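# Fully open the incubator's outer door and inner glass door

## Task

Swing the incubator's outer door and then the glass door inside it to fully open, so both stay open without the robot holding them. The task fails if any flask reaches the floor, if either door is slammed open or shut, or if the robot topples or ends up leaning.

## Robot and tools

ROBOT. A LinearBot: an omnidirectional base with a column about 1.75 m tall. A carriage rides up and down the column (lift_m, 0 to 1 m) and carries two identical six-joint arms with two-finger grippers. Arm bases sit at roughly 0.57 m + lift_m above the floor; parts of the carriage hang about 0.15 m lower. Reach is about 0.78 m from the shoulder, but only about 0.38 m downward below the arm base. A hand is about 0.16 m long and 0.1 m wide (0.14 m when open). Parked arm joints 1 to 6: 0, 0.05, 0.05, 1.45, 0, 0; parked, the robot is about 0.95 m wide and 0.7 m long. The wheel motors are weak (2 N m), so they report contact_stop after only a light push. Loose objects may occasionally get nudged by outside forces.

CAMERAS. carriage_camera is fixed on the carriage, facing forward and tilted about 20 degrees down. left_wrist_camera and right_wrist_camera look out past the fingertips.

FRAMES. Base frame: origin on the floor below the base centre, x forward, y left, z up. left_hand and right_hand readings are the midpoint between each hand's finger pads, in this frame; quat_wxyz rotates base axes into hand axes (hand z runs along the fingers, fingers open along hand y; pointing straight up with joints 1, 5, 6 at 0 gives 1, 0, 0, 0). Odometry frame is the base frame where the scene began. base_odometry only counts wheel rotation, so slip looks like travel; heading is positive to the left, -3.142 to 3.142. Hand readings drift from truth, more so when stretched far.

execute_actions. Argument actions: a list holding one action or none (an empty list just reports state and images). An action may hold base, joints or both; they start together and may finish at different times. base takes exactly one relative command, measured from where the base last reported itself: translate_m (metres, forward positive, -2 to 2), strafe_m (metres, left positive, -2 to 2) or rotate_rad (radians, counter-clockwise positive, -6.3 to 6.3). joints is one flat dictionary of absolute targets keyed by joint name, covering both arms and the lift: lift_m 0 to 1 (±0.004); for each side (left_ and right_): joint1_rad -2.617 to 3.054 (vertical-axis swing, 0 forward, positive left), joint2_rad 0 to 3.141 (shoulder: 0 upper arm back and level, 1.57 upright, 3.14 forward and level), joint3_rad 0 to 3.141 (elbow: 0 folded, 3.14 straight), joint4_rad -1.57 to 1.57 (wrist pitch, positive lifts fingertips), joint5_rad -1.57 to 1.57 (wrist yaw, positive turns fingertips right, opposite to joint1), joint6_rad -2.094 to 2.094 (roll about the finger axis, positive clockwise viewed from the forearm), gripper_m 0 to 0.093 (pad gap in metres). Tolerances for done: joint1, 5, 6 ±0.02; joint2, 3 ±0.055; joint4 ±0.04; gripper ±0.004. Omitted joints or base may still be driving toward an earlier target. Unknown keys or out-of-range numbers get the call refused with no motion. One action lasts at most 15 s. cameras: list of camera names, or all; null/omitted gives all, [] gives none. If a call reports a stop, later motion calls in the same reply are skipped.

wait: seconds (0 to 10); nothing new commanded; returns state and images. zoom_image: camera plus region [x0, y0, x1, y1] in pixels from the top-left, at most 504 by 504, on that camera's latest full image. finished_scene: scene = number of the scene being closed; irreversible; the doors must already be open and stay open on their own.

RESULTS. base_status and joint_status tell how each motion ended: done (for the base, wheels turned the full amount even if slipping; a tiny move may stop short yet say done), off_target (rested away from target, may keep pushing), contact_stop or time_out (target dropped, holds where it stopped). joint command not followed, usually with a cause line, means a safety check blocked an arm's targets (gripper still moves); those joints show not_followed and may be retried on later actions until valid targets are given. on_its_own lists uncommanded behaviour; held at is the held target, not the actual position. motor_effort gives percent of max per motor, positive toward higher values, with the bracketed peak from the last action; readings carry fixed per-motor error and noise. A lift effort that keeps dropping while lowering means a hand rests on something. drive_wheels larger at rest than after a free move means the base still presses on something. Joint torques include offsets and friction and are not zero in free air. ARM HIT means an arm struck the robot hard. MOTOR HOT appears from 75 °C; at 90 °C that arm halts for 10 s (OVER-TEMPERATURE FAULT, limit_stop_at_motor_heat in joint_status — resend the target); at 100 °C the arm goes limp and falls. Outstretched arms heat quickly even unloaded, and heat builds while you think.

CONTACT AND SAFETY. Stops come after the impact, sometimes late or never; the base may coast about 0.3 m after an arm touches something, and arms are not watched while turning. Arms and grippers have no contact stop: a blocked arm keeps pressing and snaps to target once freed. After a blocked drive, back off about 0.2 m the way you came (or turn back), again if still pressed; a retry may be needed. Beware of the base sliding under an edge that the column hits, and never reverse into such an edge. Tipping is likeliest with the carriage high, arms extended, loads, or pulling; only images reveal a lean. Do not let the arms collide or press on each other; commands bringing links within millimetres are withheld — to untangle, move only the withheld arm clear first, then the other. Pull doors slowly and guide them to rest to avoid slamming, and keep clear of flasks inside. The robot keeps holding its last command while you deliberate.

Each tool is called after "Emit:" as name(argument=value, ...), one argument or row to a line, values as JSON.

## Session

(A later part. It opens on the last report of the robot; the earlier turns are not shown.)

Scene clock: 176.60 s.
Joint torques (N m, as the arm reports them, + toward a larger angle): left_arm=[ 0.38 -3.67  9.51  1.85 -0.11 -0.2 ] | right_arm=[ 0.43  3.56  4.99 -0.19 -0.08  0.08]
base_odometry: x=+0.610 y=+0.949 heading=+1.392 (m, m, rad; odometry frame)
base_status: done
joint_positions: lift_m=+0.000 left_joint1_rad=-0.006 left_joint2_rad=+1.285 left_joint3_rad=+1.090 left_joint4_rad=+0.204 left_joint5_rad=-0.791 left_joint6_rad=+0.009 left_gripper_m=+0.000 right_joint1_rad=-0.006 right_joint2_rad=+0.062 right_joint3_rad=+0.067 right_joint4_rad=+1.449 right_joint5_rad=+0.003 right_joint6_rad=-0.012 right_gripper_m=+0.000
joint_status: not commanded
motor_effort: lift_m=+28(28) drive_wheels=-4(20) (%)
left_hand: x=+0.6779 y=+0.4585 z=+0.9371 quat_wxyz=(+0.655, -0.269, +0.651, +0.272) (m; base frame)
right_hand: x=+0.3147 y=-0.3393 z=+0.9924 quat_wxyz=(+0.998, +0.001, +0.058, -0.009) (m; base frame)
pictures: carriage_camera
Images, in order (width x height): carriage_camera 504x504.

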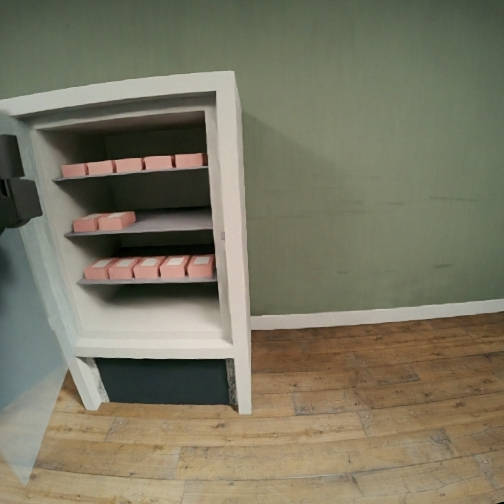

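Emit:
execute_actions(
  actions=[
    {"base":{"strafe_m":0.07}},
  ],
  cameras=[],
)

Emit:
execute_actions(
  actions=[
    {"base":{"strafe_m":0.05}},
  ],
  cameras=[],
)

Emit:
execute_actions(
  actions=[
    {"base":{"strafe_m":0.05}},
  ],
  cameras=[],
)

Emit:
execute_actions(
  actions=[
    {"base":{"strafe_m":0.04}},
  ],
  cameras=["carriage_camera"],
)

Scene clock: 181.10 s.
Joint torques (N m, as the arm reports them, + toward a larger angle): left_arm=[ 0.26 -3.54  9.55  1.82 -0.09 -0.21] | right_arm=[ 0.44  3.61  5.13 -0.22 -0.08  0.08]
base_odometry: x=+0.541 y=+0.961 heading=+1.393 (m, m, rad; odometry frame)
base_status: done
joint_positions: lift_m=+0.000 left_joint1_rad=-0.005 left_joint2_rad=+1.285 left_joint3_rad=+1.090 left_joint4_rad=+0.204 left_joint5_rad=-0.792 left_joint6_rad=+0.009 left_gripper_m=+0.000 right_joint1_rad=-0.006 right_joint2_rad=+0.062 right_joint3_rad=+0.067 right_joint4_rad=+1.449 right_joint5_rad=+0.003 right_joint6_rad=-0.012 right_gripper_m=+0.000
joint_status: not commanded
motor_effort: lift_m=+28(27) drive_wheels=-4(20) (%)
left_hand: x=+0.6776 y=+0.4592 z=+0.9372 quat_wxyz=(+0.655, -0.270, +0.651, +0.273) (m; base frame)
right_hand: x=+0.3146 y=-0.3393 z=+0.9925 quat_wxyz=(+0.998, +0.001, +0.058, -0.009) (m; base frame)
pictures: none
No camera images: the call's "cameras" was empty. Leave "cameras" out to get every camera's image.

Scene clock: 182.40 s.
Joint torques (N m, as the arm reports them, + toward a larger angle): left_arm=[ 0.36 -3.66  9.46  1.84 -0.1  -0.21] | right_arm=[ 0.41  3.59  4.9  -0.24 -0.08  0.08]
base_odometry: x=+0.492 y=+0.969 heading=+1.393 (m, m, rad; odometry frame)
base_status: done
joint_positions: lift_m=+0.000 left_joint1_rad=-0.005 left_joint2_rad=+1.285 left_joint3_rad=+1.090 left_joint4_rad=+0.204 left_joint5_rad=-0.793 left_joint6_rad=+0.009 left_gripper_m=+0.000 right_joint1_rad=-0.006 right_joint2_rad=+0.062 right_joint3_rad=+0.067 right_joint4_rad=+1.450 right_joint5_rad=+0.003 right_joint6_rad=-0.012 right_gripper_m=+0.000
joint_status: not commanded
motor_effort: lift_m=+27(28) drive_wheels=-3(20) (%)
left_hand: x=+0.6775 y=+0.4593 z=+0.9372 quat_wxyz=(+0.655, -0.270, +0.651, +0.273) (m; base frame)
right_hand: x=+0.3145 y=-0.3393 z=+0.9925 quat_wxyz=(+0.998, +0.001, +0.058, -0.009) (m; base frame)
pictures: none
No camera images: the call's "cameras" was empty. Leave "cameras" out to get every camera's image.

Scene clock: 183.70 s.
Joint torques (N m, as the arm reports them, + toward a larger angle): left_arm=[ 0.39 -3.69  9.43  1.84 -0.12 -0.2 ] | right_arm=[ 0.4   3.6   4.93 -0.22 -0.08  0.08]
base_odometry: x=+0.443 y=+0.978 heading=+1.393 (m, m, rad; odometry frame)
base_status: done
joint_positions: lift_m=+0.000 left_joint1_rad=-0.006 left_joint2_rad=+1.285 left_joint3_rad=+1.090 left_joint4_rad=+0.204 left_joint5_rad=-0.790 left_joint6_rad=+0.008 left_gripper_m=+0.000 right_joint1_rad=-0.006 right_joint2_rad=+0.062 right_joint3_rad=+0.067 right_joint4_rad=+1.450 right_joint5_rad=+0.003 right_joint6_rad=-0.012 right_gripper_m=+0.000
joint_status: not commanded
motor_effort: lift_m=+28(27) drive_wheels=-3(20) (%)
left_hand: x=+0.6780 y=+0.4585 z=+0.9372 quat_wxyz=(+0.655, -0.269, +0.651, +0.272) (m; base frame)
right_hand: x=+0.3145 y=-0.3393 z=+0.9925 quat_wxyz=(+0.998, +0.001, +0.058, -0.009) (m; base frame)
pictures: none
No camera images: the call's "cameras" was empty. Leave "cameras" out to get every camera's image.

Scene clock: 184.90 s.
Joint torques (N m, as the arm reports them, + toward a larger angle): left_arm=[ 0.18 -3.65  9.34  1.83 -0.08 -0.2 ] | right_arm=[ 0.41  3.61  4.94 -0.25 -0.08  0.08]
base_odometry: x=+0.403 y=+0.985 heading=+1.394 (m, m, rad; odometry frame)
base_status: done
joint_positions: lift_m=+0.000 left_joint1_rad=-0.005 left_joint2_rad=+1.285 left_joint3_rad=+1.090 left_joint4_rad=+0.204 left_joint5_rad=-0.792 left_joint6_rad=+0.008 left_gripper_m=+0.000 right_joint1_rad=-0.006 right_joint2_rad=+0.062 right_joint3_rad=+0.067 right_joint4_rad=+1.450 right_joint5_rad=+0.003 right_joint6_rad=-0.012 right_gripper_m=+0.000
joint_status: not commanded
motor_effort: lift_m=+27(28) drive_wheels=-3(21) (%)
left_hand: x=+0.6776 y=+0.4592 z=+0.9372 quat_wxyz=(+0.655, -0.270, +0.651, +0.273) (m; base frame)
right_hand: x=+0.3144 y=-0.3393 z=+0.9925 quat_wxyz=(+0.998, +0.001, +0.058, -0.009) (m; base frame)
pictures: carriage_camera
Images, in order (width x height): carriage_camera 504x504.

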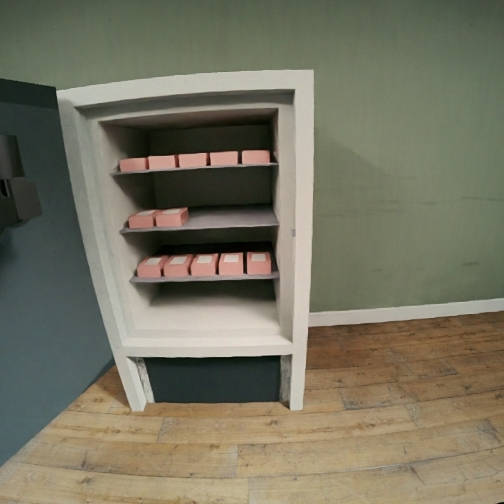

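Emit:
execute_actions(
  actions=[
    {"base":{"strafe_m":0.04}},
  ],
  cameras=[],
)

Emit:
execute_actions(
  actions=[
    {"base":{"strafe_m":0.04}},
  ],
  cameras=["carriage_camera","left_wrist_camera"],
)

Scene clock: 187.73 s.
Joint torques (N m, as the arm reports them, + toward a larger angle): left_arm=[ 0.47 -3.75  9.33  1.82 -0.11 -0.2 ] | right_arm=[ 0.43  3.68  5.07 -0.24 -0.08  0.08]
base_odometry: x=+0.364 y=+0.992 heading=+1.394 (m, m, rad; odometry frame)
base_status: done
joint_positions: lift_m=+0.000 left_joint1_rad=-0.005 left_joint2_rad=+1.285 left_joint3_rad=+1.090 left_joint4_rad=+0.204 left_joint5_rad=-0.791 left_joint6_rad=+0.008 left_gripper_m=+0.000 right_joint1_rad=-0.006 right_joint2_rad=+0.062 right_joint3_rad=+0.067 right_joint4_rad=+1.450 right_joint5_rad=+0.003 right_joint6_rad=-0.012 right_gripper_m=+0.000
joint_status: not commanded
motor_effort: lift_m=+28(28) drive_wheels=-3(21) (%)
left_hand: x=+0.6777 y=+0.4591 z=+0.9372 quat_wxyz=(+0.655, -0.270, +0.651, +0.272) (m; base frame)
right_hand: x=+0.3144 y=-0.3393 z=+0.9925 quat_wxyz=(+0.998, +0.001, +0.058, -0.009) (m; base frame)
pictures: none
No camera images: the call's "cameras" was empty. Leave "cameras" out to get every camera's image.

Scene clock: 188.83 s.
Joint torques (N m, as the arm reports them, + toward a larger angle): left_arm=[ 4.22 -3.69  9.51  1.88 -0.92 -0.2 ] | right_arm=[ 0.39  3.65  4.99 -0.22 -0.08  0.08]
base_odometry: x=+0.328 y=+0.997 heading=+1.394 (m, m, rad; odometry frame)
base_status: strafe_m contact_stop (by the wheels' count: +0.036 of +0.040)
joint_positions: lift_m=+0.000 left_joint1_rad=-0.050 left_joint2_rad=+1.285 left_joint3_rad=+1.090 left_joint4_rad=+0.203 left_joint5_rad=-0.695 left_joint6_rad=+0.008 left_gripper_m=+0.000 right_joint1_rad=-0.006 right_joint2_rad=+0.062 right_joint3_rad=+0.067 right_joint4_rad=+1.451 right_joint5_rad=+0.003 right_joint6_rad=-0.012 right_gripper_m=+0.000
joint_status: not commanded
motor_effort: lift_m=+28(28) drive_wheels=+5(22) (%)
left_hand: x=+0.6934 y=+0.4284 z=+0.9371 quat_wxyz=(+0.673, -0.223, +0.669, +0.225) (m; base frame)
right_hand: x=+0.3143 y=-0.3393 z=+0.9925 quat_wxyz=(+0.998, +0.001, +0.057, -0.009) (m; base frame)
pictures: carriage_camera, left_wrist_camera
Images, in order (width x height): carriage_camera 504x504, left_wrist_camera 504x504.

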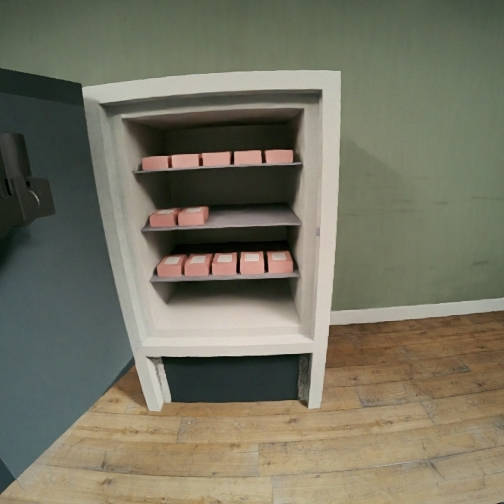

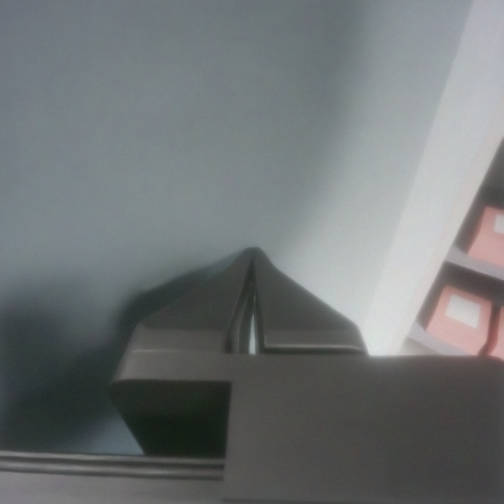

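Emit:
execute_actions(
  actions=[
    {"base":{"strafe_m":-0.1}},
  ],
  cameras=["left_wrist_camera"],
)

Emit:
finished_scene(
  scene=2,
)

Scene clock: 192.20 s.
Joint torques (N m, as the arm reports them, + toward a larger angle): left_arm=[ 0.11 -3.62  9.78  1.84 -0.11 -0.2 ] | right_arm=[ 0.4   3.69  5.   -0.25 -0.06  0.08]
base_odometry: x=+0.426 y=+0.980 heading=+1.394 (m, m, rad; odometry frame)
base_status: done
joint_positions: lift_m=+0.000 left_joint1_rad=-0.005 left_joint2_rad=+1.285 left_joint3_rad=+1.090 left_joint4_rad=+0.205 left_joint5_rad=-0.790 left_joint6_rad=+0.008 left_gripper_m=+0.000 right_joint1_rad=-0.006 right_joint2_rad=+0.062 right_joint3_rad=+0.067 right_joint4_rad=+1.451 right_joint5_rad=+0.003 right_joint6_rad=-0.012 right_gripper_m=+0.000
joint_status: not commanded
motor_effort: lift_m=+27(27) drive_wheels=+4(18) (%)
left_hand: x=+0.6779 y=+0.4589 z=+0.9374 quat_wxyz=(+0.656, -0.270, +0.651, +0.272) (m; base frame)
right_hand: x=+0.3143 y=-0.3393 z=+0.9925 quat_wxyz=(+0.998, +0.001, +0.057, -0.009) (m; base frame)
pictures: left_wrist_camera
Images, in order (width x height): left_wrist_camera 504x504.

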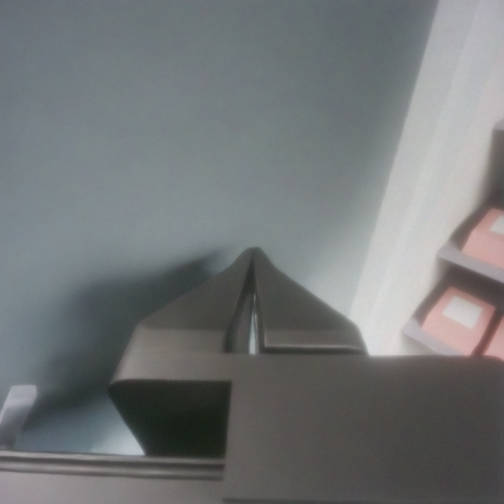

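The scene is finished: the task was done.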